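## Task

Find the yellow sponge whose shelf-edge label directly beneath it reads lot 377 and place it on the desk; if no such sponge exists in this storeroom, place the one labelled 773 on the desk instead. All other yellow sponges must stay on their own shelves. The robot must not tip over or finish leaning, and the sponge must rest on the desk by itself, not be held there by the robot.

## Robot and tools

ROBOT. A Hello Robot Stretch 4 in a physics simulation, about 1.6 m tall, with a single arm: an omni-wheel base (rim within 0.23 m of the base origin), a lift on a mast, an arm that telescopes forward, a three-joint wrist and a two-finger gripper. Cameras: head_camera, head_left_camera, head_right_camera, wrist_camera. Loose objects may occasionally get a brief nudge from outside.

FRAMES. Base frame: origin on the floor below the base centre, x forward, y left, z up. hand_pose is reported in this frame (a point between the open fingertips); with all wrist joints at zero its axes line up with the base frame. The printed hand position may be slightly wrong. Odometry frame is the base frame as it was when the scene began. Camera calibration (K, distortion, T_world_to_cam, pos_world) uses the base frame as "world"; it carries small errors, larger for the wrist camera when the arm is extended.

execute_actions. Argument actions: a list holding exactly one action, or empty (then it only reports state and images). Argument cameras: list of camera names or "all"; omitted/null means all, [] means none. An action contains base, joints, or both, optionally with pace and contact_limits; alternatively it is just {"end_of_arm": "enable_torque"}, which re-powers wrist or gripper motors that shut themselves off, holding them where they are. Motions in one action start together but may finish at different times.
- base: one relative command per action, measured from where the base last reported itself, in the base frame. translate_m: straight drive in metres, forward positive, -2 to 2. strafe_m: sideways slide in metres, left positive, -2 to 2. rotate_rad: turn in place in radians, counter-clockwise (left) positive, -3.2 to 3.2.
- joints: a single object keyed by joint name, each value an absolute target (not an offset). lift_m 0 to 1.2 m; arm_m 0 to 0.55 m extension; wrist_yaw_rad -1.134 to 4.276 (0 forward, positive turns left, 3.14 folded back, over 3.4 the arm may obstruct); wrist_pitch_rad -1.117 to 4.259 (0 level, 1.57 pointing down); wrist_roll_rad -1.117 to 4.259 (0 keeps fingers level, positive rolls clockwise seen from behind); gripper_m -0.038 to 0.141 m fingertip gap (negative presses the fingers together). Done tolerances: ±0.004 for lift, arm and gripper, ±0.02 for yaw and roll, ±0.05 for pitch. Joint targets outside range are clipped and flagged; any other bad value or unknown key rejects the call with no motion.
- pace: "slow", "default", "fast" or "max"; base speeds 0.1/0.3/0.4/0.6 m/s and turn rates 1/2/3/4 rad/s, reduced when the lift is above 0.2 m (down to 0.3 m/s and 1 rad/s at 1.2 m).
- contact_limits: {"arm_m": value}, 0 (gentlest) to 0.75 (firmest), default 0.5; the arm stops when it pushes harder.
Omitted joints or base may keep pushing toward earlier targets. One action lasts at most 15 s. A useful opener: lift_m 0.4 with wrist_yaw_rad 0 to unfold the wrist.

wait: seconds 0 to 10; commands nothing, returns the same report as an empty action.
zoom_image: camera name plus region [x0, y0, x1, y1] in pixels of that camera's most recent full image, top-left origin, at most 504 by 504; gives a sharper crop, handy for reading lot labels.
finished_scene: scene = the current scene's number; ends it irreversibly after the last command is held and reports success, then gives the next task. Replying with no tool call ends everything.

RESULTS. base_status and joint_status describe how each motion ended: "done" (for the base, wheels turned the commanded amount, slip included); "off_target" (stopped short, may still push); "contact_stop_at_<key>" (hit something; lift, arm or wheels go slack — a slack lift can sink under load, slack wheels can roll); "limit_stop_at_<name>", including limit_stop_at_tilt (lean over 6 degrees; lift, arm, wheels go slack and ignore commands until level) and limit_stop_at_own_body (about to hit itself, often with pitch below -0.2 and roll below -0.4 or above 4; moving away still works); "time_out"; "torque_fault" (a wrist/gripper motor maxed out and went limp until enable_torque). After a stop, remaining calls in that reply are skipped. on_its_own reports uncommanded things; "held at" is the held target, not the actual position.
lidar_m: 12 distances in metres from the base origin, 30-degree sectors starting straight ahead and going counter-clockwise (4th left, 7th behind, 10th right); "-" means nothing seen or closer than 0.25 m. Sees roughly 0.15 m up to robot height; misses glass, thin legs, much behind. wrist_depth_mm: 7x7 grid of median depths, 100 to 2000 mm, row by row from top left; includes the robot's own body.
base_odometry counts wheel turns (slip included); heading -3.142 to 3.142, left positive. If turned_by_wheels and turned_by_imu differ by over ~0.1 rad, a bump or slip happened and heading is off by roughly their difference. base_tilt in degrees, forward/right positive, with a fixed bias up to ~1.5. motor_effort: percent of max, positive toward higher joint values, peak in brackets; each has a fixed offset and noise. Wheel motors wheel_0..2 positive means turning right. A held load shifts wrist_pitch effort away from 0.

GRIPPING. Command gripper_m below the object's width; smaller squeezes harder and pulls the object in by up to a third of the difference; opening pushes it out. Position and "done" don't prove a grasp; at commands of 0 or more, a firm grip shows as a clear gripper effort change. Stuck fingertips on a surface: raise the lift.

AVOID. Dropping, slamming or knocking items off shelves; hard pushes. Driving or turning with over 1 kg held and arm_m above 0.2, especially fast; steady pushes or pulls with a high gripper or high contact limit (tipping risk). Over ~2 kg in a level gripper causes torque faults. Release the item so it sits on the desk unaided before finishing. The simulation keeps running while you think; the robot holds its last command.

Each tool is called after "Call:" by a JSON object that holds its "name" and its "arguments".

## Session

Call:
{"name": "execute_actions", "arguments": {"actions": []}}

Scene clock: 0.00 s.
base_odometry: x=+0.000 y=+0.000 heading=+0.000 (m, m, rad; odometry frame)
turned_by_wheels: +0.000 (rad since the last result)
turned_by_imu: +0.000 (rad since the last result)
base_tilt: forward=-0.1 right=+0.4 (deg)
lidar_m: 1.84 1.10 0.73 0.65 0.67 0.85 2.37 1.31 0.85 0.77 0.81 2.01
base_status: not commanded
joint_positions: lift_m=+0.260 arm_m=-0.001 wrist_yaw_rad=+3.077 wrist_pitch_rad=+0.018 wrist_roll_rad=-0.018 gripper_m=+0.057
joint_status: not commanded
motor_effort: lift_m=+19 arm_m=+0 wrist_yaw_rad=+0 wrist_pitch_rad=-5 wrist_roll_rad=+3 gripper_m=-4 wheel_0=+1 wheel_1=-1 wheel_2=+1 (%)
hand_pose: x=-0.1123 y=+0.1059 z=+0.4326 quat_wxyz=(+0.032, -0.010, -0.009, +0.999) (m; base frame)
wrist_depth_mm: - 143 - - 1464 917 699 / - 142 - - 1430 931 707 / 105 138 229 - 1464 946 707 / 118 142 - - 1464 931 707 / - - - - 1464 931 707 / 1618 1618 195 1708 196 917 707 / 1078 1008 1078 126 1098 842 691
pictures: head_camera, head_left_camera, head_right_camera, wrist_camera
Images, in order (width x height): head_camera 420x560, head_left_camera 420x672, head_right_camera 420x672, wrist_camera 616x392.

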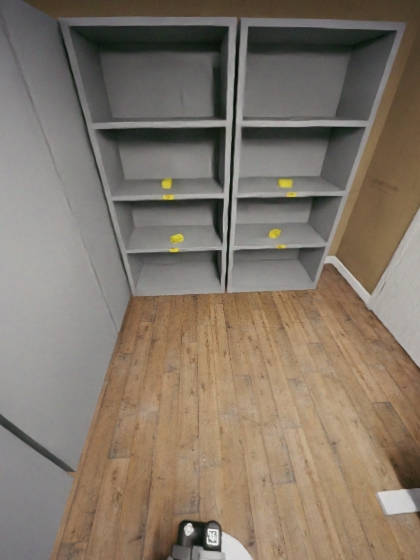

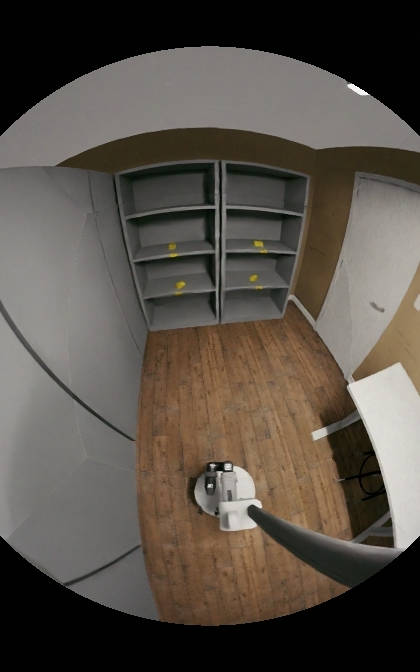

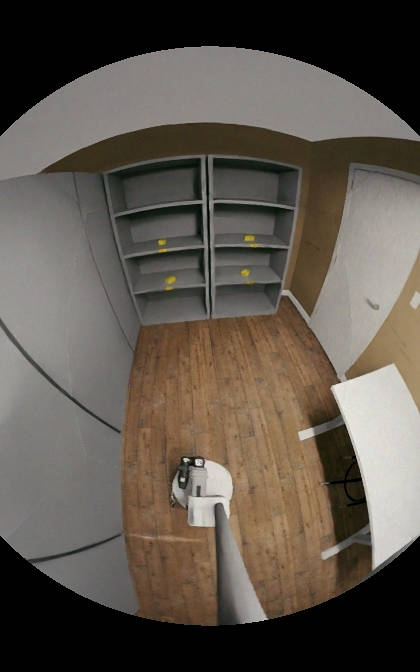

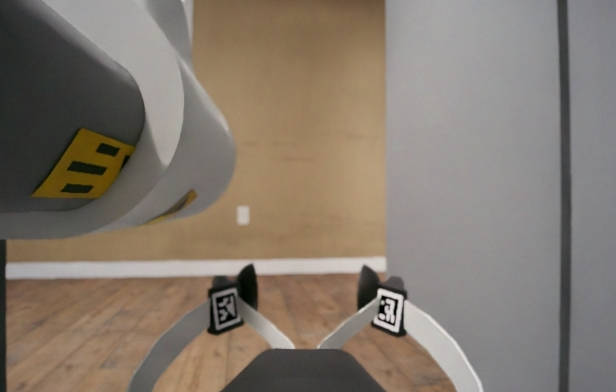

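Call:
{"name": "execute_actions", "arguments": {"actions": [{"base":{"translate_m":0.8},"joints":{"lift_m":0.6,"wrist_yaw_rad":0,"gripper_m":0.14},"pace":"fast"}], "cameras": ["head_camera","wrist_camera"]}}

Call:
{"name": "zoom_image", "arguments": {"camera": "head_camera", "region": [0, 150, 420, 450]}}

Call:
{"name": "zoom_image", "arguments": {"camera": "wrist_camera", "region": [60, 0, 560, 392]}}

Scene clock: 4.83 s.
base_odometry: x=+0.800 y=+0.000 heading=+0.000 (m, m, rad; odometry frame)
turned_by_wheels: +0.000 (rad since the last result)
turned_by_imu: -0.001 (rad since the last result)
base_tilt: forward=+0.1 right=+0.4 (deg)
lidar_m: 1.02 1.05 0.82 0.74 0.77 0.99 2.20 1.16 0.82 1.17 1.48 1.14
base_status: done
joint_positions: lift_m=+0.600 arm_m=-0.001 wrist_yaw_rad=+0.000 wrist_pitch_rad=+0.018 wrist_roll_rad=-0.018 gripper_m=+0.140
joint_status: all done
motor_effort: lift_m=+25(27) arm_m=+0(0) wrist_yaw_rad=-1(7) wrist_pitch_rad=-5(5) wrist_roll_rad=+1(1) gripper_m=-1(1) wheel_0=+0(8) wheel_1=+1(9) wheel_2=+0(20) (%)
hand_pose: x=+0.4584 y=-0.0873 z=+0.7725 quat_wxyz=(+1.000, -0.009, +0.009, +0.000) (m; base frame)
wrist_depth_mm: 1205 1205 1205 1118 1205 1205 1098 / 1182 1255 1255 1281 1308 1336 1160 / 960 960 1229 960 1182 1160 1078 / 1205 1205 1255 1281 1308 1366 1160 / 1205 1229 1255 1255 1336 1336 1138 / 960 798 831 904 854 211 1025 / 1182 1182 1229 125 1281 1397 1118
pictures: head_camera, wrist_camera
camera_calibration (this result's frames):
wrist_camera: T_world_to_cam=[[0.00403732, -0.999933, 0.0108768, -0.102442], [0.00542222, -0.0108548, -0.999926, 0.831575], [0.999977, 0.004096, 0.00537803, -0.236926], [0, 0, 0, 1]] pos_world=[0.232825, -0.0924376, 0.833902]
Images, in order (width x height): head_camera 420x560, wrist_camera 616x392.

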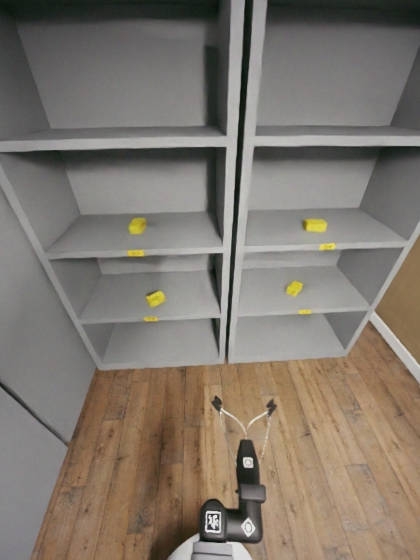

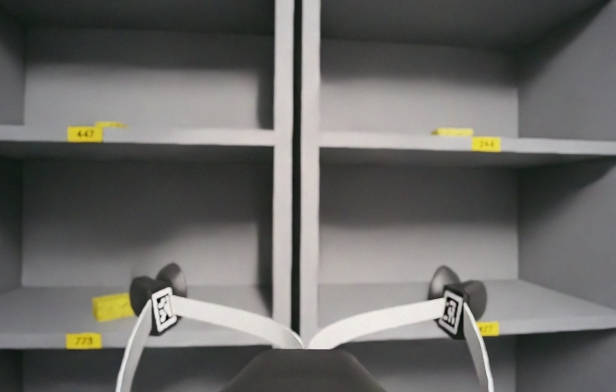

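Region (0, 150, 420, 450) of head_camera's 420x560 image, scaled by 1.200, with more detail than that image has; it fills the top 360 rows of this view, and the rest is white.

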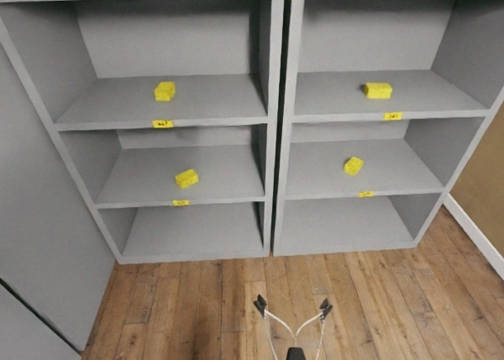

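Region (60, 0, 560, 392) of wrist_camera's 616x392 image, scaled by 1.008; it fills the top 395 rows of this view, and the rest is white.

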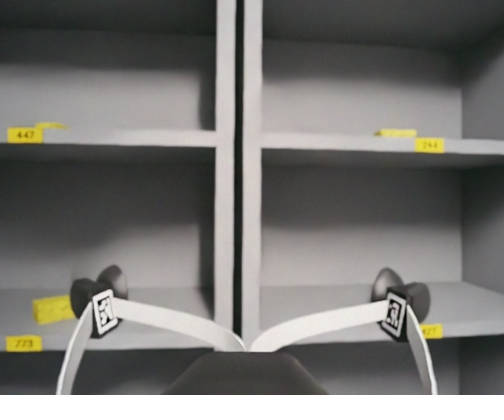

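Call:
{"name": "execute_actions", "arguments": {"actions": [{"base":{"strafe_m":-0.33},"joints":{"lift_m":0.42},"pace":"fast"}], "cameras": ["head_camera","wrist_camera"]}}

Scene clock: 8.03 s.
base_odometry: x=+0.800 y=-0.330 heading=+0.000 (m, m, rad; odometry frame)
turned_by_wheels: +0.000 (rad since the last result)
turned_by_imu: -0.001 (rad since the last result)
base_tilt: forward=+0.0 right=+0.4 (deg)
lidar_m: 1.07 1.08 1.18 1.05 1.08 1.42 3.19 0.67 0.51 1.06 1.17 1.19
base_status: done
joint_positions: lift_m=+0.420 arm_m=-0.001 wrist_yaw_rad=+0.000 wrist_pitch_rad=+0.018 wrist_roll_rad=-0.018 gripper_m=+0.140
joint_status: all done
motor_effort: lift_m=+15(22) arm_m=+0(0) wrist_yaw_rad=+0(1) wrist_pitch_rad=-5(5) wrist_roll_rad=+1(0) gripper_m=-1(0) wheel_0=-1(13) wheel_1=-1(13) wheel_2=+0(1) (%)
hand_pose: x=+0.4583 y=-0.0874 z=+0.5933 quat_wxyz=(+1.000, -0.009, +0.009, +0.000) (m; base frame)
wrist_depth_mm: 1229 1255 1308 1366 1366 1098 1281 / 960 878 946 1042 1060 991 1281 / 1229 904 1281 1308 1336 1118 1281 / 1229 904 1308 1308 1336 1042 1281 / 1008 842 1042 1060 1336 1042 1255 / 1205 831 1078 1308 1336 210 1308 / 1229 904 1182 126 1255 1078 1281
pictures: head_camera, wrist_camera
camera_calibration (this result's frames):
wrist_camera: T_world_to_cam=[[0.00368716, -0.999934, 0.0108765, -0.100433], [0.00540909, -0.0108565, -0.999926, 0.652406], [0.999979, 0.00374572, 0.00536871, -0.235957], [0, 0, 0, 1]] pos_world=[0.232793, -0.0924596, 0.654717]
Images, in order (width x height): head_camera 420x560, wrist_camera 616x392.

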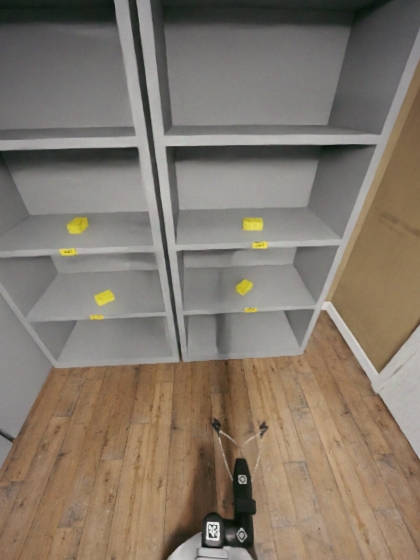

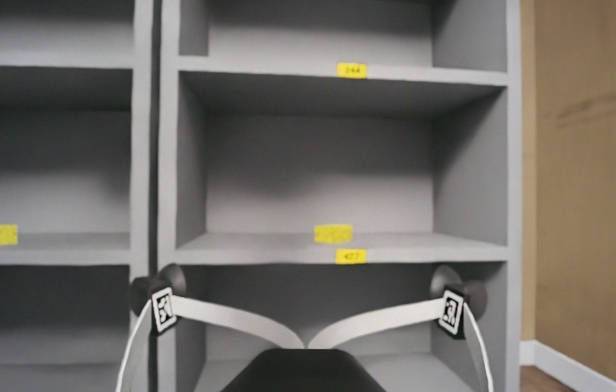

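Call:
{"name": "zoom_image", "arguments": {"camera": "wrist_camera", "region": [290, 210, 400, 280]}}

Call:
{"name": "zoom_image", "arguments": {"camera": "wrist_camera", "region": [290, 40, 400, 110]}}

Region (290, 210, 400, 280) of wrist_camera's 616x392 image, scaled by 4.582; it fills the top 321 rows of this view, and the rest is white.

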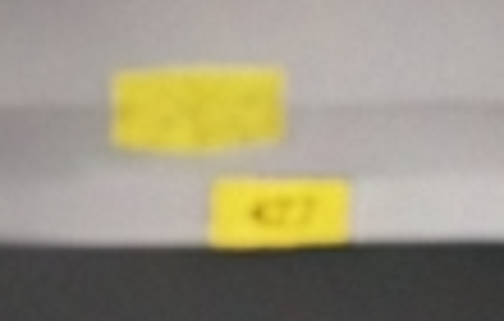

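Region (290, 40, 400, 110) of wrist_camera's 616x392 image, scaled by 4.582; it fills the top 321 rows of this view, and the rest is white.

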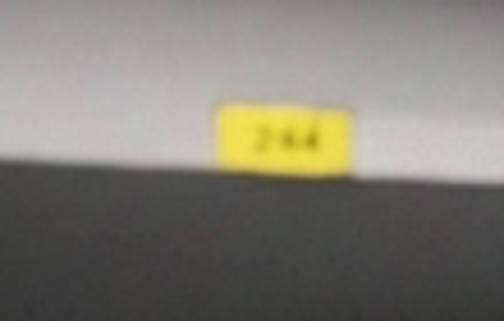

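Call:
{"name": "execute_actions", "arguments": {"actions": [{"joints":{"arm_m":0.35}}], "cameras": ["wrist_camera"]}}

Call:
{"name": "execute_actions", "arguments": {"actions": [{"base":{"rotate_rad":3.14},"joints":{"arm_m":0},"pace":"fast"}]}}

Scene clock: 13.53 s.
base_odometry: x=+0.800 y=-0.330 heading=+0.000 (m, m, rad; odometry frame)
turned_by_wheels: +0.000 (rad since the last result)
turned_by_imu: +0.001 (rad since the last result)
base_tilt: forward=-0.1 right=+0.5 (deg)
lidar_m: 1.07 1.09 1.17 1.08 1.10 1.42 3.16 0.64 0.53 1.06 1.18 1.21
base_status: not commanded
joint_positions: lift_m=+0.420 arm_m=+0.349 wrist_yaw_rad=+0.000 wrist_pitch_rad=+0.018 wrist_roll_rad=-0.018 gripper_m=+0.140
joint_status: all done
motor_effort: lift_m=+15(15) arm_m=+7(7) wrist_yaw_rad=+0(0) wrist_pitch_rad=-5(5) wrist_roll_rad=+1(2) gripper_m=+0(0) wheel_0=-1(1) wheel_1=-1(1) wheel_2=+0(0) (%)
hand_pose: x=+0.8082 y=-0.0874 z=+0.5933 quat_wxyz=(+1.000, -0.009, +0.009, +0.000) (m; base frame)
wrist_depth_mm: 500 609 654 647 654 634 647 / 500 676 960 960 976 878 723 / 500 668 960 991 1025 960 723 / 504 668 960 991 1025 976 732 / 508 621 820 683 732 831 676 / 500 508 525 549 549 211 699 / 500 621 960 125 1008 904 723
pictures: wrist_camera
camera_calibration (this result's frames):
wrist_camera: T_world_to_cam=[[0.00381199, -0.999934, 0.0108772, -0.101788], [0.00549951, -0.0108561, -0.999926, 0.650466], [0.999978, 0.00387153, 0.00545776, -0.585875], [0, 0, 0, 1]] pos_world=[0.582673, -0.0924517, 0.654723]
Images, in order (width x height): wrist_camera 616x392.

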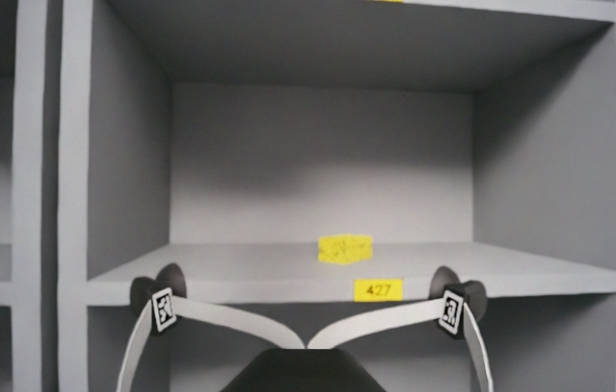

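Scene clock: 15.87 s.
base_odometry: x=+0.800 y=-0.330 heading=+3.139 (m, m, rad; odometry frame)
turned_by_wheels: +3.139 (rad since the last result)
turned_by_imu: +3.155 (rad since the last result)
base_tilt: forward=+0.0 right=+0.4 (deg)
lidar_m: 3.13 0.61 0.52 1.03 1.18 1.17 1.08 1.10 1.16 1.08 1.10 1.40
base_status: done
joint_positions: lift_m=+0.420 arm_m=+0.001 wrist_yaw_rad=+0.000 wrist_pitch_rad=+0.018 wrist_roll_rad=-0.018 gripper_m=+0.140
joint_status: all done
motor_effort: lift_m=+15(16) arm_m=-6(6) wrist_yaw_rad=+0(3) wrist_pitch_rad=-6(6) wrist_roll_rad=+2(1) gripper_m=-1(2) wheel_0=-3(10) wheel_1=-2(9) wheel_2=-2(13) (%)
hand_pose: x=+0.4605 y=-0.0873 z=+0.5932 quat_wxyz=(+1.000, -0.009, +0.009, +0.000) (m; base frame)
wrist_depth_mm: - - - - - 1661 1182 / - - - - - 1576 1182 / - - - - - 1661 1182 / 1366 - - - - 1618 1182 / - - - - - 1618 1205 / 1808 1661 1756 - 1756 211 1182 / 1336 1336 1430 125 1464 1336 1182
pictures: head_camera, head_left_camera, head_right_camera, wrist_camera
camera_calibration (this result's frames):
wrist_camera: T_world_to_cam=[[0.0040095, -0.999933, 0.0108766, -0.100496], [0.00538373, -0.0108549, -0.999927, 0.652321], [0.999977, 0.00406776, 0.00533985, -0.238104], [0, 0, 0, 1]] pos_world=[0.234989, -0.0924393, 0.654638]
Images, in order (width x height): head_camera 420x560, head_left_camera 420x672, head_right_camera 420x672, wrist_camera 616x392.

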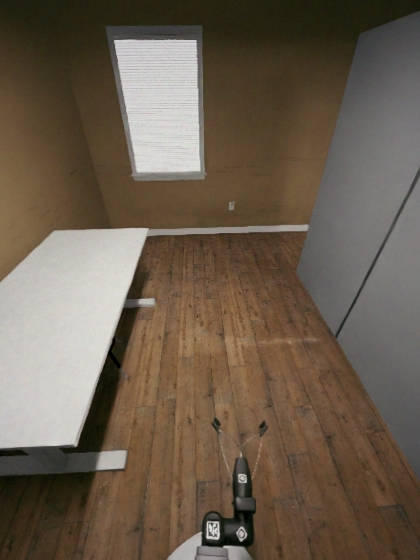

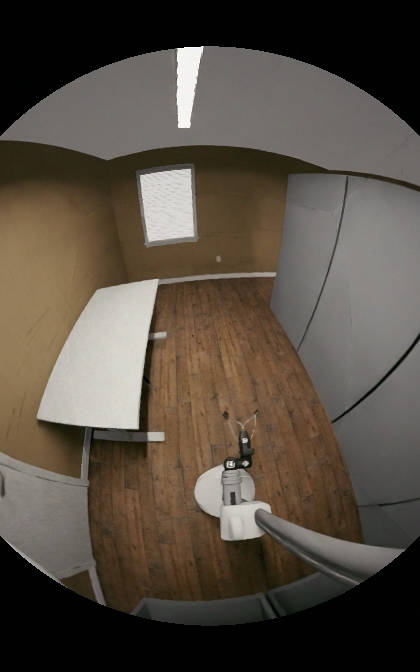

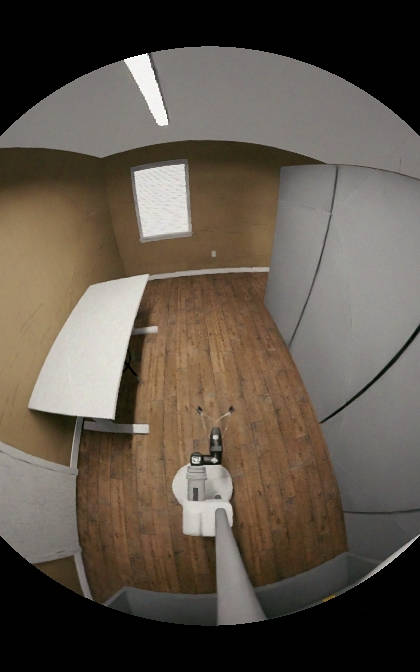

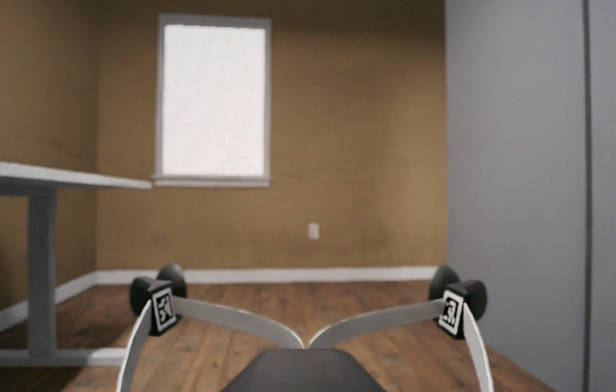

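Call:
{"name": "execute_actions", "arguments": {"actions": [{"base":{"strafe_m":-0.35},"joints":{"lift_m":0.3},"pace":"fast"}], "cameras": []}}

Call:
{"name": "execute_actions", "arguments": {"actions": [{"base":{"translate_m":2.0},"pace":"max"}], "cameras": []}}

Call:
{"name": "execute_actions", "arguments": {"actions": [{"base":{"translate_m":0.5},"pace":"max"}], "cameras": ["head_right_camera","head_camera"]}}

Scene clock: 20.27 s.
base_odometry: x=+0.801 y=+0.020 heading=+3.139 (m, m, rad; odometry frame)
turned_by_wheels: +0.000 (rad since the last result)
turned_by_imu: +0.000 (rad since the last result)
base_tilt: forward=+0.0 right=+0.7 (deg)
lidar_m: 2.05 1.20 0.83 1.18 1.52 1.13 1.05 1.05 0.80 0.73 0.74 0.98
base_status: done
joint_positions: lift_m=+0.300 arm_m=+0.001 wrist_yaw_rad=+0.000 wrist_pitch_rad=+0.018 wrist_roll_rad=-0.018 gripper_m=+0.140
joint_status: all done
motor_effort: lift_m=+14(14) arm_m=-6(7) wrist_yaw_rad=+1(1) wrist_pitch_rad=-4(4) wrist_roll_rad=+1(2) gripper_m=+1(1) wheel_0=+0(13) wheel_1=+1(14) wheel_2=+0(4) (%)
hand_pose: x=+0.4605 y=-0.0874 z=+0.4733 quat_wxyz=(+1.000, -0.009, +0.009, +0.000) (m; base frame)
wrist_depth_mm: - - - - 1808 1060 788 / - - - - 1756 1060 798 / - - - - 1808 1078 778 / - - - - 1808 1060 778 / - - - - 1756 1060 788 / 1661 1464 1464 1756 1464 211 788 / 1160 1118 1160 125 1138 960 768
pictures: none
No camera images: the call's "cameras" was empty. Leave "cameras" out to get every camera's image.

Scene clock: 25.27 s.
base_odometry: x=-1.199 y=+0.024 heading=+3.140 (m, m, rad; odometry frame)
turned_by_wheels: +0.000 (rad since the last result)
turned_by_imu: -0.002 (rad since the last result)
base_tilt: forward=-0.1 right=+0.5 (deg)
lidar_m: 1.20 1.24 1.53 0.97 0.97 1.22 3.52 0.86 0.53 0.50 0.51 1.31
base_status: done
joint_positions: lift_m=+0.300 arm_m=+0.001 wrist_yaw_rad=+0.000 wrist_pitch_rad=+0.018 wrist_roll_rad=-0.018 gripper_m=+0.140
joint_status: not commanded
motor_effort: lift_m=+15(15) arm_m=-6(6) wrist_yaw_rad=-1(0) wrist_pitch_rad=-5(5) wrist_roll_rad=+1(2) gripper_m=-3(2) wheel_0=+0(9) wheel_1=+3(12) wheel_2=+3(23) (%)
hand_pose: x=+0.4604 y=-0.0874 z=+0.4733 quat_wxyz=(+1.000, -0.009, +0.009, +0.000) (m; base frame)
wrist_depth_mm: 931 976 991 1008 1025 1060 1098 / 917 960 991 1008 1042 1060 1098 / 946 960 976 1025 1025 1060 1118 / 931 946 991 1025 1025 1060 1078 / 931 946 976 991 1042 1060 1098 / 917 917 960 991 1008 211 1098 / 917 931 960 125 1008 1025 1098
pictures: none
No camera images: the call's "cameras" was empty. Leave "cameras" out to get every camera's image.

Scene clock: 27.60 s.
base_odometry: x=-1.699 y=+0.025 heading=+3.140 (m, m, rad; odometry frame)
turned_by_wheels: +0.000 (rad since the last result)
turned_by_imu: +0.000 (rad since the last result)
base_tilt: forward=+0.0 right=+0.4 (deg)
lidar_m: 0.67 0.70 0.88 1.78 1.16 1.31 3.67 0.75 0.53 0.80 1.18 0.76
base_status: done
joint_positions: lift_m=+0.300 arm_m=+0.001 wrist_yaw_rad=+0.000 wrist_pitch_rad=+0.018 wrist_roll_rad=-0.018 gripper_m=+0.140
joint_status: not commanded
motor_effort: lift_m=+15(15) arm_m=-6(6) wrist_yaw_rad=-1(0) wrist_pitch_rad=-5(6) wrist_roll_rad=+2(2) gripper_m=+3(1) wheel_0=+1(8) wheel_1=+2(10) wheel_2=+1(11) (%)
hand_pose: x=+0.4604 y=-0.0874 z=+0.4732 quat_wxyz=(+1.000, -0.009, +0.009, +0.000) (m; base frame)
wrist_depth_mm: 480 492 508 521 535 554 569 / 477 492 504 517 530 549 574 / 480 488 500 517 535 549 569 / 477 492 504 517 530 549 564 / 473 488 500 517 535 544 559 / 473 480 500 512 521 211 564 / 473 488 500 125 539 544 559
pictures: head_camera, head_right_camera
Images, in order (width x height): head_camera 420x560, head_right_camera 420x672.

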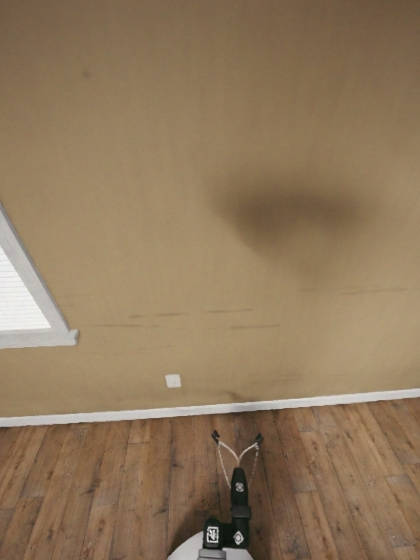

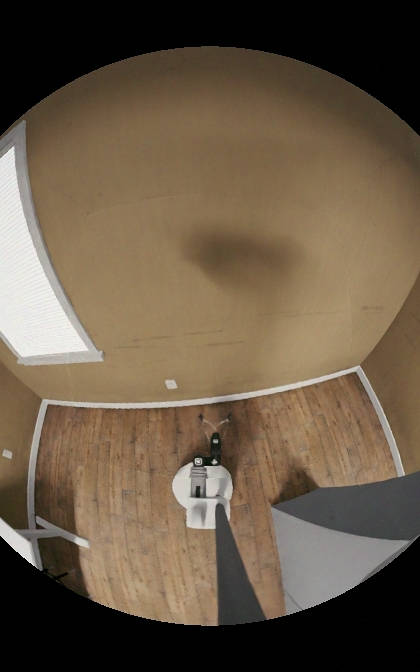

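Call:
{"name": "execute_actions", "arguments": {"actions": [{"base":{"rotate_rad":-2.2},"pace":"fast"}], "cameras": ["head_camera"]}}

Scene clock: 30.77 s.
base_odometry: x=-1.699 y=+0.025 heading=+0.941 (m, m, rad; odometry frame)
turned_by_wheels: -2.199 (rad since the last result)
turned_by_imu: -2.209 (rad since the last result)
base_tilt: forward=+0.0 right=+0.5 (deg)
lidar_m: 0.52 0.58 1.40 0.81 0.72 0.73 0.80 1.55 1.16 1.24 3.54 0.87
base_status: done
joint_positions: lift_m=+0.300 arm_m=+0.001 wrist_yaw_rad=+0.000 wrist_pitch_rad=+0.019 wrist_roll_rad=-0.018 gripper_m=+0.140
joint_status: not commanded
motor_effort: lift_m=+16(16) arm_m=-6(6) wrist_yaw_rad=+0(1) wrist_pitch_rad=-5(6) wrist_roll_rad=+3(3) gripper_m=+0(2) wheel_0=+4(9) wheel_1=+1(13) wheel_2=+2(6) (%)
hand_pose: x=+0.4604 y=-0.0874 z=+0.4732 quat_wxyz=(+1.000, -0.009, +0.009, +0.000) (m; base frame)
wrist_depth_mm: 430 338 399 484 627 878 1464 / 415 338 399 492 627 866 1430 / 404 338 397 492 621 866 1430 / 397 338 402 492 621 866 1366 / 397 338 399 484 627 866 1397 / 397 317 379 488 554 211 1366 / 399 329 387 125 621 820 1138
pictures: head_camera
Images, in order (width x height): head_camera 420x560.

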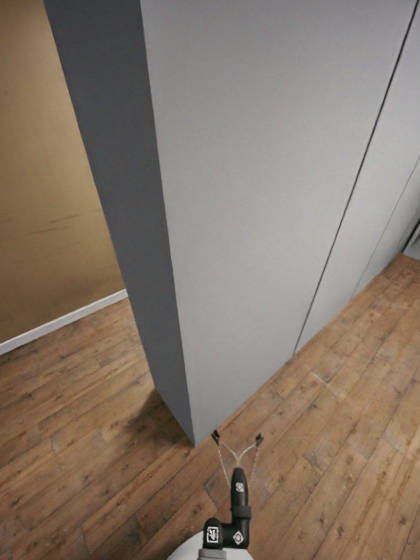

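Call:
{"name": "execute_actions", "arguments": {"actions": [{"base":{"rotate_rad":0.7},"pace":"fast"}], "cameras": []}}

Call:
{"name": "execute_actions", "arguments": {"actions": [{"base":{"strafe_m":0.2},"pace":"fast"}], "cameras": []}}

Call:
{"name": "execute_actions", "arguments": {"actions": [{"base":{"translate_m":0.7},"pace":"fast"}], "cameras": ["head_right_camera","head_camera"]}}

Scene clock: 34.57 s.
base_odometry: x=-1.699 y=+0.025 heading=+1.640 (m, m, rad; odometry frame)
turned_by_wheels: +0.700 (rad since the last result)
turned_by_imu: +0.704 (rad since the last result)
base_tilt: forward=-0.1 right=+0.3 (deg)
lidar_m: 0.93 1.09 0.77 0.70 0.76 0.98 1.79 1.15 1.42 2.22 0.68 0.52
base_status: done
joint_positions: lift_m=+0.300 arm_m=+0.001 wrist_yaw_rad=+0.000 wrist_pitch_rad=+0.019 wrist_roll_rad=-0.018 gripper_m=+0.140
joint_status: not commanded
motor_effort: lift_m=+16(16) arm_m=-6(6) wrist_yaw_rad=-1(1) wrist_pitch_rad=-5(5) wrist_roll_rad=+2(1) gripper_m=-1(1) wheel_0=-1(8) wheel_1=-1(10) wheel_2=-1(13) (%)
hand_pose: x=+0.4604 y=-0.0874 z=+0.4732 quat_wxyz=(+1.000, -0.009, +0.009, +0.000) (m; base frame)
wrist_depth_mm: 1205 1618 1661 1661 647 351 257 / 1229 1661 1661 1661 654 351 256 / 1205 1661 1661 1618 661 353 257 / 1229 1618 1618 1708 654 351 256 / 1229 1618 1661 1661 647 351 256 / 1205 1430 1430 1618 517 211 255 / 1098 1118 1160 126 574 325 255
pictures: none
No camera images: the call's "cameras" was empty. Leave "cameras" out to get every camera's image.

Scene clock: 36.17 s.
base_odometry: x=-1.899 y=+0.011 heading=+1.640 (m, m, rad; odometry frame)
turned_by_wheels: +0.000 (rad since the last result)
turned_by_imu: +0.000 (rad since the last result)
base_tilt: forward=+0.0 right=+0.4 (deg)
lidar_m: 1.91 0.79 0.53 0.50 0.51 0.67 1.82 1.26 1.43 2.14 0.71 0.67
base_status: done
joint_positions: lift_m=+0.300 arm_m=+0.001 wrist_yaw_rad=+0.000 wrist_pitch_rad=+0.019 wrist_roll_rad=-0.018 gripper_m=+0.140
joint_status: not commanded
motor_effort: lift_m=+16(16) arm_m=-6(6) wrist_yaw_rad=+0(0) wrist_pitch_rad=-5(5) wrist_roll_rad=+2(1) gripper_m=-2(1) wheel_0=+0(13) wheel_1=-1(12) wheel_2=+0(3) (%)
hand_pose: x=+0.4604 y=-0.0874 z=+0.4732 quat_wxyz=(+1.000, -0.009, +0.009, +0.000) (m; base frame)
wrist_depth_mm: 931 1397 1661 1708 1708 1661 521 / 946 1430 1576 1708 1661 1661 517 / 931 1430 1661 1618 1661 1708 512 / 946 1464 1661 1708 1618 1708 521 / 960 1430 1661 1618 1661 1661 512 / 931 1138 1430 1618 1464 211 512 / 931 1098 1160 125 1160 676 512
pictures: none
No camera images: the call's "cameras" was empty. Leave "cameras" out to get every camera's image.

Scene clock: 39.20 s.
base_odometry: x=-1.948 y=+0.709 heading=+1.641 (m, m, rad; odometry frame)
turned_by_wheels: +0.000 (rad since the last result)
turned_by_imu: -0.001 (rad since the last result)
base_tilt: forward=+0.0 right=+0.6 (deg)
lidar_m: 1.19 0.84 0.58 0.53 0.56 0.77 1.85 1.93 0.45 0.41 0.43 1.28
base_status: done
joint_positions: lift_m=+0.300 arm_m=+0.001 wrist_yaw_rad=+0.000 wrist_pitch_rad=+0.019 wrist_roll_rad=-0.018 gripper_m=+0.140
joint_status: not commanded
motor_effort: lift_m=+16(16) arm_m=-6(6) wrist_yaw_rad=+1(0) wrist_pitch_rad=-5(5) wrist_roll_rad=+2(2) gripper_m=-1(1) wheel_0=+2(10) wheel_1=+1(9) wheel_2=+1(5) (%)
hand_pose: x=+0.4604 y=-0.0874 z=+0.4732 quat_wxyz=(+1.000, -0.009, +0.009, +0.000) (m; base frame)
wrist_depth_mm: 960 976 976 991 991 1008 1025 / 960 960 976 976 1008 1025 1008 / 946 960 976 976 991 1008 1025 / 976 960 976 1008 1008 1008 1008 / 946 976 976 976 991 991 1008 / 960 960 976 991 1008 210 1008 / 946 960 960 125 991 1008 991
pictures: head_camera, head_right_camera
Images, in order (width x height): head_camera 420x560, head_right_camera 420x672.

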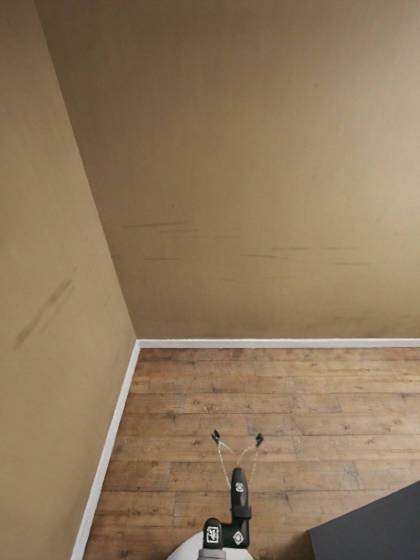

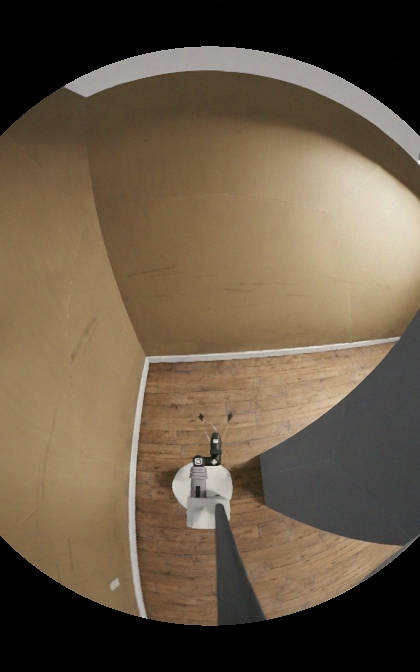

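Call:
{"name": "execute_actions", "arguments": {"actions": [{"base":{"rotate_rad":-1.53},"pace":"default"}], "cameras": []}}

Call:
{"name": "execute_actions", "arguments": {"actions": [{"base":{"strafe_m":0.82},"pace":"fast"}], "cameras": ["head_right_camera","head_camera"]}}

Scene clock: 42.77 s.
base_odometry: x=-1.948 y=+0.709 heading=+0.112 (m, m, rad; odometry frame)
turned_by_wheels: -1.529 (rad since the last result)
turned_by_imu: -1.392 (rad since the last result)
base_tilt: forward=-0.1 right=+0.5 (deg)
lidar_m: 0.44 1.49 1.19 1.16 0.64 0.52 0.51 0.55 0.89 1.98 1.91 0.46
base_status: done
joint_positions: lift_m=+0.300 arm_m=+0.000 wrist_yaw_rad=+0.005 wrist_pitch_rad=+0.019 wrist_roll_rad=-0.018 gripper_m=+0.140
joint_status: not commanded
motor_effort: lift_m=+16(16) arm_m=+2(6) wrist_yaw_rad=-13(100) wrist_pitch_rad=-5(5) wrist_roll_rad=+1(4) gripper_m=+1(1) wheel_0=+6(17) wheel_1=+4(13) wheel_2=+3(13) (%)
hand_pose: x=+0.4594 y=-0.0860 z=+0.4731 quat_wxyz=(+1.000, -0.009, +0.009, +0.002) (m; base frame)
wrist_depth_mm: 798 268 257 248 240 231 225 / 788 267 256 248 237 231 224 / 788 266 256 247 238 231 225 / 798 265 256 247 238 231 224 / 798 266 255 246 238 230 224 / 788 264 198 245 197 230 224 / 661 265 255 123 236 229 224
pictures: none
No camera images: the call's "cameras" was empty. Leave "cameras" out to get every camera's image.

Scene clock: 45.97 s.
base_odometry: x=-2.039 y=+1.524 heading=+0.111 (m, m, rad; odometry frame)
turned_by_wheels: +0.000 (rad since the last result)
turned_by_imu: +0.001 (rad since the last result)
base_tilt: forward=-0.1 right=+0.7 (deg)
lidar_m: 0.98 0.48 0.36 0.34 0.39 0.39 0.38 0.44 0.69 2.74 0.85 1.07
base_status: done
joint_positions: lift_m=+0.300 arm_m=+0.000 wrist_yaw_rad=+0.000 wrist_pitch_rad=+0.019 wrist_roll_rad=-0.018 gripper_m=+0.140
joint_status: not commanded
motor_effort: lift_m=+16(16) arm_m=+2(2) wrist_yaw_rad=+1(14) wrist_pitch_rad=-6(6) wrist_roll_rad=+2(1) gripper_m=+0(1) wheel_0=+1(14) wheel_1=-3(14) wheel_2=+0(1) (%)
hand_pose: x=+0.4590 y=-0.0874 z=+0.4732 quat_wxyz=(+1.000, -0.009, +0.009, +0.000) (m; base frame)
wrist_depth_mm: 512 699 1138 - - 1921 1118 / 512 699 1118 - - - 1118 / 517 699 1160 - - - 1118 / 512 707 1160 - - - 1118 / 517 699 1160 - - - 1118 / 521 603 976 1756 1464 211 1118 / 508 668 1025 125 1160 1078 1078
pictures: head_camera, head_right_camera
Images, in order (width x height): head_camera 420x560, head_right_camera 420x672.

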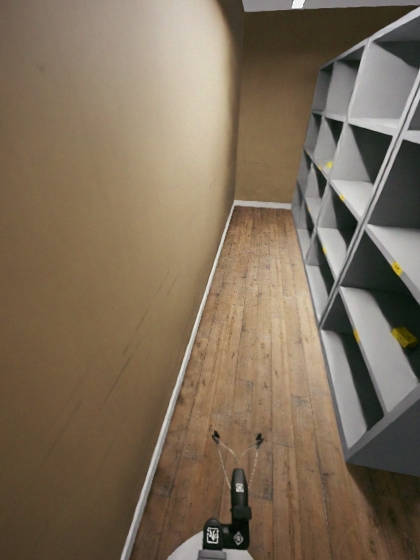

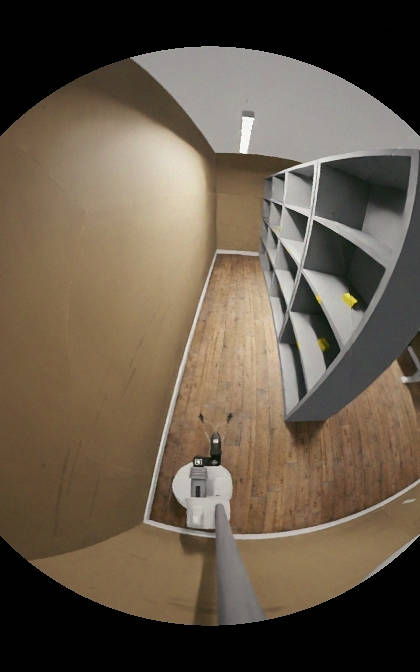

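Call:
{"name": "execute_actions", "arguments": {"actions": [{"base":{"rotate_rad":-1.71},"joints":{"lift_m":0.55}}], "cameras": []}}

Call:
{"name": "execute_actions", "arguments": {"actions": [{"base":{"strafe_m":1.0},"pace":"fast"}], "cameras": ["head_right_camera","head_camera","wrist_camera"]}}

Scene clock: 49.43 s.
base_odometry: x=-2.039 y=+1.524 heading=-1.598 (m, m, rad; odometry frame)
turned_by_wheels: -1.709 (rad since the last result)
turned_by_imu: -1.716 (rad since the last result)
base_tilt: forward=+0.0 right=+0.5 (deg)
lidar_m: 1.65 0.86 0.90 1.45 0.51 0.38 0.35 0.37 0.40 0.37 0.43 0.54
base_status: done
joint_positions: lift_m=+0.550 arm_m=+0.000 wrist_yaw_rad=+0.000 wrist_pitch_rad=+0.019 wrist_roll_rad=-0.018 gripper_m=+0.140
joint_status: all done
motor_effort: lift_m=+25(27) arm_m=+2(2) wrist_yaw_rad=+0(1) wrist_pitch_rad=-6(5) wrist_roll_rad=+1(1) gripper_m=-1(0) wheel_0=+4(7) wheel_1=+3(11) wheel_2=+3(9) (%)
hand_pose: x=+0.4590 y=-0.0875 z=+0.7224 quat_wxyz=(+1.000, -0.009, +0.009, +0.000) (m; base frame)
wrist_depth_mm: - - - - 1397 683 477 / - - - - 1366 691 477 / - - - - 1366 691 480 / - - - - 1366 691 473 / - - - - 1336 691 480 / - - - - 1078 211 473 / 1708 1618 1661 125 1160 627 480
pictures: none
No camera images: the call's "cameras" was empty. Leave "cameras" out to get every camera's image.

Scene clock: 53.07 s.
base_odometry: x=-1.039 y=+1.497 heading=-1.598 (m, m, rad; odometry frame)
turned_by_wheels: +0.000 (rad since the last result)
turned_by_imu: +0.003 (rad since the last result)
base_tilt: forward=-0.1 right=+0.4 (deg)
lidar_m: 0.58 0.62 0.89 1.43 0.52 0.37 0.34 0.36 0.51 1.38 1.46 0.62
base_status: done
joint_positions: lift_m=+0.550 arm_m=+0.000 wrist_yaw_rad=+0.000 wrist_pitch_rad=+0.019 wrist_roll_rad=-0.018 gripper_m=+0.140
joint_status: not commanded
motor_effort: lift_m=+25(25) arm_m=+2(2) wrist_yaw_rad=+1(0) wrist_pitch_rad=-5(5) wrist_roll_rad=+1(1) gripper_m=+2(2) wheel_0=+1(15) wheel_1=-1(12) wheel_2=+0(4) (%)
hand_pose: x=+0.4590 y=-0.0874 z=+0.7224 quat_wxyz=(+1.000, -0.009, +0.009, +0.000) (m; base frame)
wrist_depth_mm: 402 399 402 399 397 397 399 / 554 559 559 554 554 496 407 / 768 831 842 854 842 574 410 / 768 842 842 842 854 569 407 / 778 842 842 831 831 569 404 / 723 676 615 831 691 211 407 / 554 525 549 125 549 488 402
pictures: head_camera, head_right_camera, wrist_camera
camera_calibration (this result's frames):
wrist_camera: T_world_to_cam=[[0.00364228, -0.999934, 0.0108767, -0.101833], [0.00534494, -0.0108571, -0.999927, 0.78155], [0.999979, 0.00370015, 0.00530505, -0.237302], [0, 0, 0, 1]] pos_world=[0.233491, -0.0924625, 0.783859]
Images, in order (width x height): head_camera 420x560, head_right_camera 420x672, wrist_camera 616x392.

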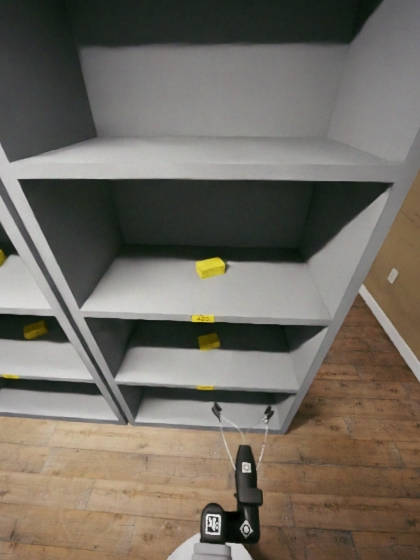

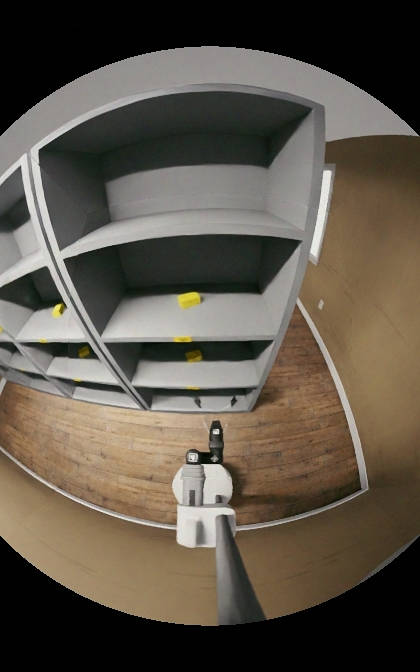

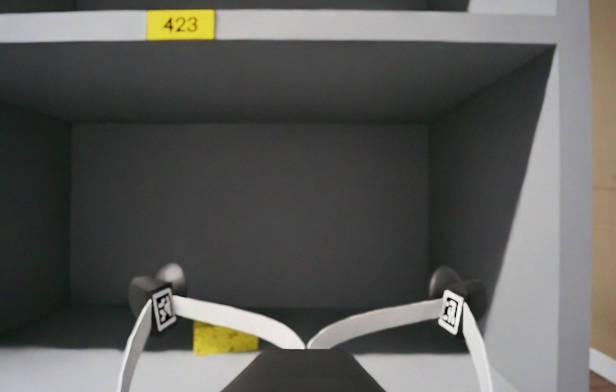

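Call:
{"name": "execute_actions", "arguments": {"actions": [{"joints":{"lift_m":0.3},"pace":"fast"}], "cameras": ["wrist_camera"]}}

Call:
{"name": "execute_actions", "arguments": {"actions": [{"base":{"strafe_m":0.85},"pace":"fast"}], "cameras": ["head_camera","wrist_camera"]}}

Call:
{"name": "zoom_image", "arguments": {"camera": "head_camera", "region": [0, 230, 420, 420]}}

Scene clock: 56.60 s.
base_odometry: x=-1.039 y=+1.497 heading=-1.598 (m, m, rad; odometry frame)
turned_by_wheels: +0.000 (rad since the last result)
turned_by_imu: +0.000 (rad since the last result)
base_tilt: forward=-0.1 right=+0.4 (deg)
lidar_m: 0.60 0.65 0.88 1.42 0.53 0.36 0.33 0.36 0.53 1.39 1.47 0.62
base_status: not commanded
joint_positions: lift_m=+0.300 arm_m=+0.000 wrist_yaw_rad=+0.000 wrist_pitch_rad=+0.018 wrist_roll_rad=-0.018 gripper_m=+0.140
joint_status: all done
motor_effort: lift_m=+14(22) arm_m=+2(2) wrist_yaw_rad=+0(1) wrist_pitch_rad=-5(5) wrist_roll_rad=+2(3) gripper_m=+2(0) wheel_0=+1(1) wheel_1=-1(1) wheel_2=+0(0) (%)
hand_pose: x=+0.4590 y=-0.0874 z=+0.4733 quat_wxyz=(+1.000, -0.009, +0.009, +0.000) (m; base frame)
wrist_depth_mm: 768 866 854 842 854 574 404 / 768 842 831 842 842 569 410 / 768 854 831 854 842 574 410 / 699 842 585 831 831 496 394 / 778 842 854 842 842 535 397 / 768 842 831 831 842 211 404 / 788 842 842 126 831 530 399
pictures: wrist_camera
camera_calibration (this result's frames):
wrist_camera: T_world_to_cam=[[0.00364165, -0.999934, 0.010877, -0.0991231], [0.00540603, -0.0108572, -0.999926, 0.532447], [0.999979, 0.00370018, 0.00536614, -0.23601], [0, 0, 0, 1]] pos_world=[0.233487, -0.0924624, 0.534753]
Images, in order (width x height): wrist_camera 616x392.

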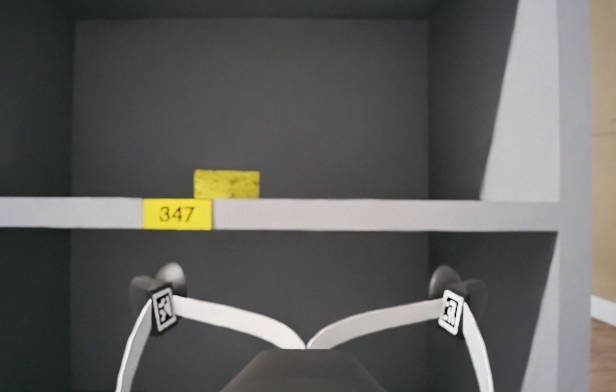

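Scene clock: 59.87 s.
base_odometry: x=-0.190 y=+1.475 heading=-1.598 (m, m, rad; odometry frame)
turned_by_wheels: +0.000 (rad since the last result)
turned_by_imu: +0.003 (rad since the last result)
base_tilt: forward=+0.0 right=+0.4 (deg)
lidar_m: 0.58 0.64 0.87 1.44 0.51 0.36 0.34 0.34 0.51 1.47 0.88 0.63
base_status: done
joint_positions: lift_m=+0.300 arm_m=+0.000 wrist_yaw_rad=+0.000 wrist_pitch_rad=+0.018 wrist_roll_rad=-0.018 gripper_m=+0.140
joint_status: not commanded
motor_effort: lift_m=+14(14) arm_m=+2(2) wrist_yaw_rad=+1(0) wrist_pitch_rad=-5(4) wrist_roll_rad=+3(3) gripper_m=-1(0) wheel_0=+2(13) wheel_1=-1(15) wheel_2=+0(0) (%)
hand_pose: x=+0.4590 y=-0.0874 z=+0.4733 quat_wxyz=(+1.000, -0.009, +0.009, +0.000) (m; base frame)
wrist_depth_mm: 842 866 842 854 788 430 407 / 842 842 842 842 831 427 640 / 842 854 842 854 809 430 627 / 809 603 640 831 621 399 402 / 854 854 854 854 707 397 404 / 854 854 842 842 615 211 627 / 842 842 842 126 691 418 404
pictures: head_camera, wrist_camera
camera_calibration (this result's frames):
wrist_camera: T_world_to_cam=[[0.00365323, -0.999934, 0.0108769, -0.0991251], [0.00540615, -0.0108571, -0.999926, 0.532445], [0.999979, 0.00371176, 0.00536613, -0.23601], [0, 0, 0, 1]] pos_world=[0.233488, -0.0924617, 0.53475]
Images, in order (width x height): head_camera 420x560, wrist_camera 616x392.

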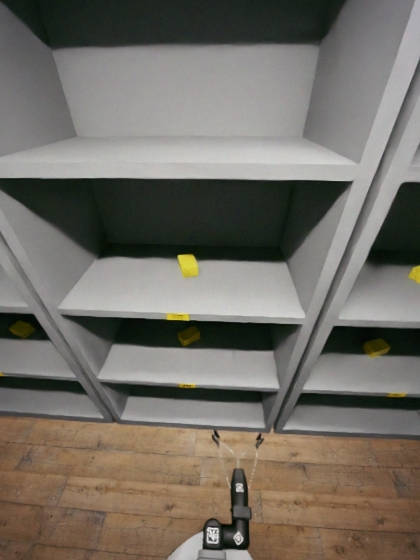

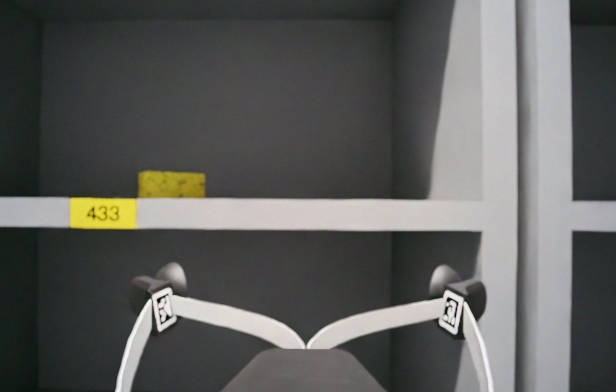

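Region (0, 230, 420, 420) of head_camera's 420x560 image, scaled by 1.200, with more detail than that image has; it fills the top 228 rows of this view, and the rest is white.

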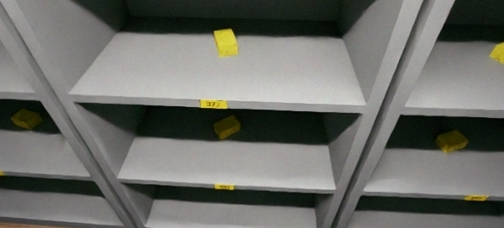

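Call:
{"name": "execute_actions", "arguments": {"actions": [{"base":{"strafe_m":0.2},"joints":{"lift_m":0.8},"pace":"fast"}], "cameras": ["wrist_camera"]}}

Scene clock: 63.33 s.
base_odometry: x=+0.010 y=+1.469 heading=-1.598 (m, m, rad; odometry frame)
turned_by_wheels: +0.000 (rad since the last result)
turned_by_imu: +0.001 (rad since the last result)
base_tilt: forward=-0.1 right=+0.3 (deg)
lidar_m: 0.59 0.62 0.88 1.43 0.55 0.37 0.34 0.37 0.51 1.47 0.89 0.64
base_status: done
joint_positions: lift_m=+0.800 arm_m=+0.000 wrist_yaw_rad=+0.000 wrist_pitch_rad=+0.019 wrist_roll_rad=-0.018 gripper_m=+0.140
joint_status: all done
motor_effort: lift_m=+25(26) arm_m=+2(2) wrist_yaw_rad=+0(0) wrist_pitch_rad=-6(4) wrist_roll_rad=+1(2) gripper_m=-1(1) wheel_0=+1(13) wheel_1=-2(15) wheel_2=+0(2) (%)
hand_pose: x=+0.4590 y=-0.0874 z=+0.9724 quat_wxyz=(+1.000, -0.009, +0.009, +0.000) (m; base frame)
wrist_depth_mm: 615 788 809 809 798 750 559 / 609 854 854 842 842 809 564 / 621 842 842 842 854 809 564 / 615 831 842 842 842 798 564 / 404 402 402 402 402 399 399 / 615 750 842 842 854 211 559 / 615 854 842 125 842 741 554
pictures: wrist_camera
camera_calibration (this result's frames):
wrist_camera: T_world_to_cam=[[0.00371643, -0.999934, 0.0108768, -0.104565], [0.00536915, -0.0108568, -0.999927, 1.03154], [0.999979, 0.00377456, 0.00532845, -0.238651], [0, 0, 0, 1]] pos_world=[0.233496, -0.0924578, 1.03388]
Images, in order (width x height): wrist_camera 616x392.

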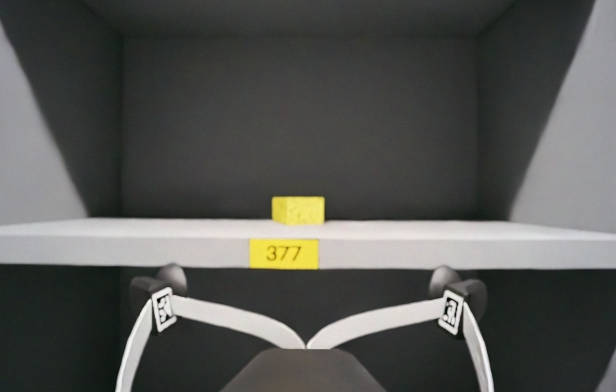

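Call:
{"name": "execute_actions", "arguments": {"actions": [{"joints":{"lift_m":0.85},"pace":"fast"}], "cameras": []}}

Call:
{"name": "execute_actions", "arguments": {"actions": [{"joints":{"arm_m":0.38}}], "cameras": ["wrist_camera"]}}

Scene clock: 68.80 s.
base_odometry: x=+0.010 y=+1.469 heading=-1.598 (m, m, rad; odometry frame)
turned_by_wheels: +0.000 (rad since the last result)
turned_by_imu: +0.001 (rad since the last result)
base_tilt: forward=+0.0 right=+0.4 (deg)
lidar_m: 0.60 0.61 0.90 1.46 0.52 0.35 0.33 0.36 0.53 1.48 0.88 0.62
base_status: not commanded
joint_positions: lift_m=+0.850 arm_m=+0.000 wrist_yaw_rad=+0.000 wrist_pitch_rad=+0.019 wrist_roll_rad=-0.018 gripper_m=+0.140
joint_status: all done
motor_effort: lift_m=+25(27) arm_m=+2(2) wrist_yaw_rad=+0(0) wrist_pitch_rad=-5(5) wrist_roll_rad=+2(0) gripper_m=+0(1) wheel_0=+1(1) wheel_1=-2(2) wheel_2=+1(0) (%)
hand_pose: x=+0.4590 y=-0.0874 z=+1.0225 quat_wxyz=(+1.000, -0.009, +0.009, +0.000) (m; base frame)
wrist_depth_mm: 603 699 699 707 699 683 564 / 609 854 854 854 842 820 559 / 621 854 854 842 854 809 564 / 615 842 854 842 842 820 564 / 559 621 634 603 647 654 530 / 473 402 407 402 399 211 399 / 609 842 854 125 842 732 554
pictures: none
No camera images: the call's "cameras" was empty. Leave "cameras" out to get every camera's image.

Scene clock: 71.07 s.
base_odometry: x=+0.010 y=+1.469 heading=-1.598 (m, m, rad; odometry frame)
turned_by_wheels: +0.000 (rad since the last result)
turned_by_imu: +0.028 (rad since the last result)
base_tilt: forward=-0.1 right=+0.5 (deg)
lidar_m: 0.60 0.67 0.92 1.25 0.48 0.36 0.32 0.36 0.54 1.62 0.91 0.64
base_status: not commanded
joint_positions: lift_m=+0.850 arm_m=+0.341 wrist_yaw_rad=-0.007 wrist_pitch_rad=+0.020 wrist_roll_rad=-0.018 gripper_m=+0.140
joint_status: arm_m contact_stop (moved +0.341 of +0.380)
on_its_own: arm_m is slack since a contact_stop (your +0.380 is given up); wrist_yaw_rad is at rest, and its effort (+19) is outside its rest range (-13 to +13)
motor_effort: lift_m=+21(25) arm_m=+0(25) wrist_yaw_rad=+19(46) wrist_pitch_rad=-10(24) wrist_roll_rad=+5(1) gripper_m=-2(0) wheel_0=+0(6) wheel_1=-1(6) wheel_2=-4(10) (%)
hand_pose: x=+0.7995 y=-0.0894 z=+1.0223 quat_wxyz=(+1.000, -0.009, +0.010, -0.003) (m; base frame)
wrist_depth_mm: 530 525 521 517 521 512 508 / 530 525 521 521 521 512 508 / 525 525 521 517 517 517 508 / 530 525 521 521 517 517 512 / 508 525 517 312 512 517 512 / 290 244 249 264 251 211 303 / 199 190 198 125 200 186 212
pictures: wrist_camera
camera_calibration (this result's frames):
wrist_camera: T_world_to_cam=[[-0.00302377, -0.999935, 0.0110242, -0.103082], [0.00368361, -0.0110354, -0.999932, 1.08084], [0.999989, -0.00298295, 0.00371674, -0.578314], [0, 0, 0, 1]] pos_world=[0.574014, -0.0928728, 1.08406]
Images, in order (width x height): wrist_camera 616x392.

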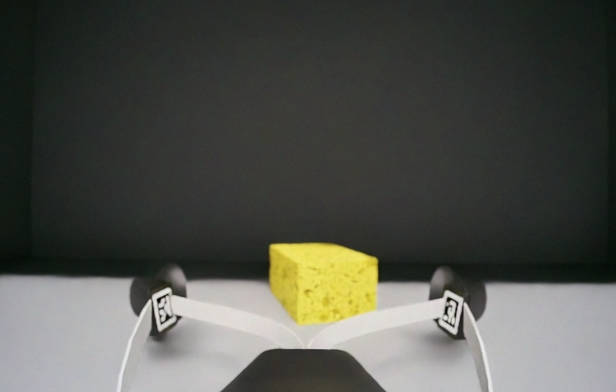

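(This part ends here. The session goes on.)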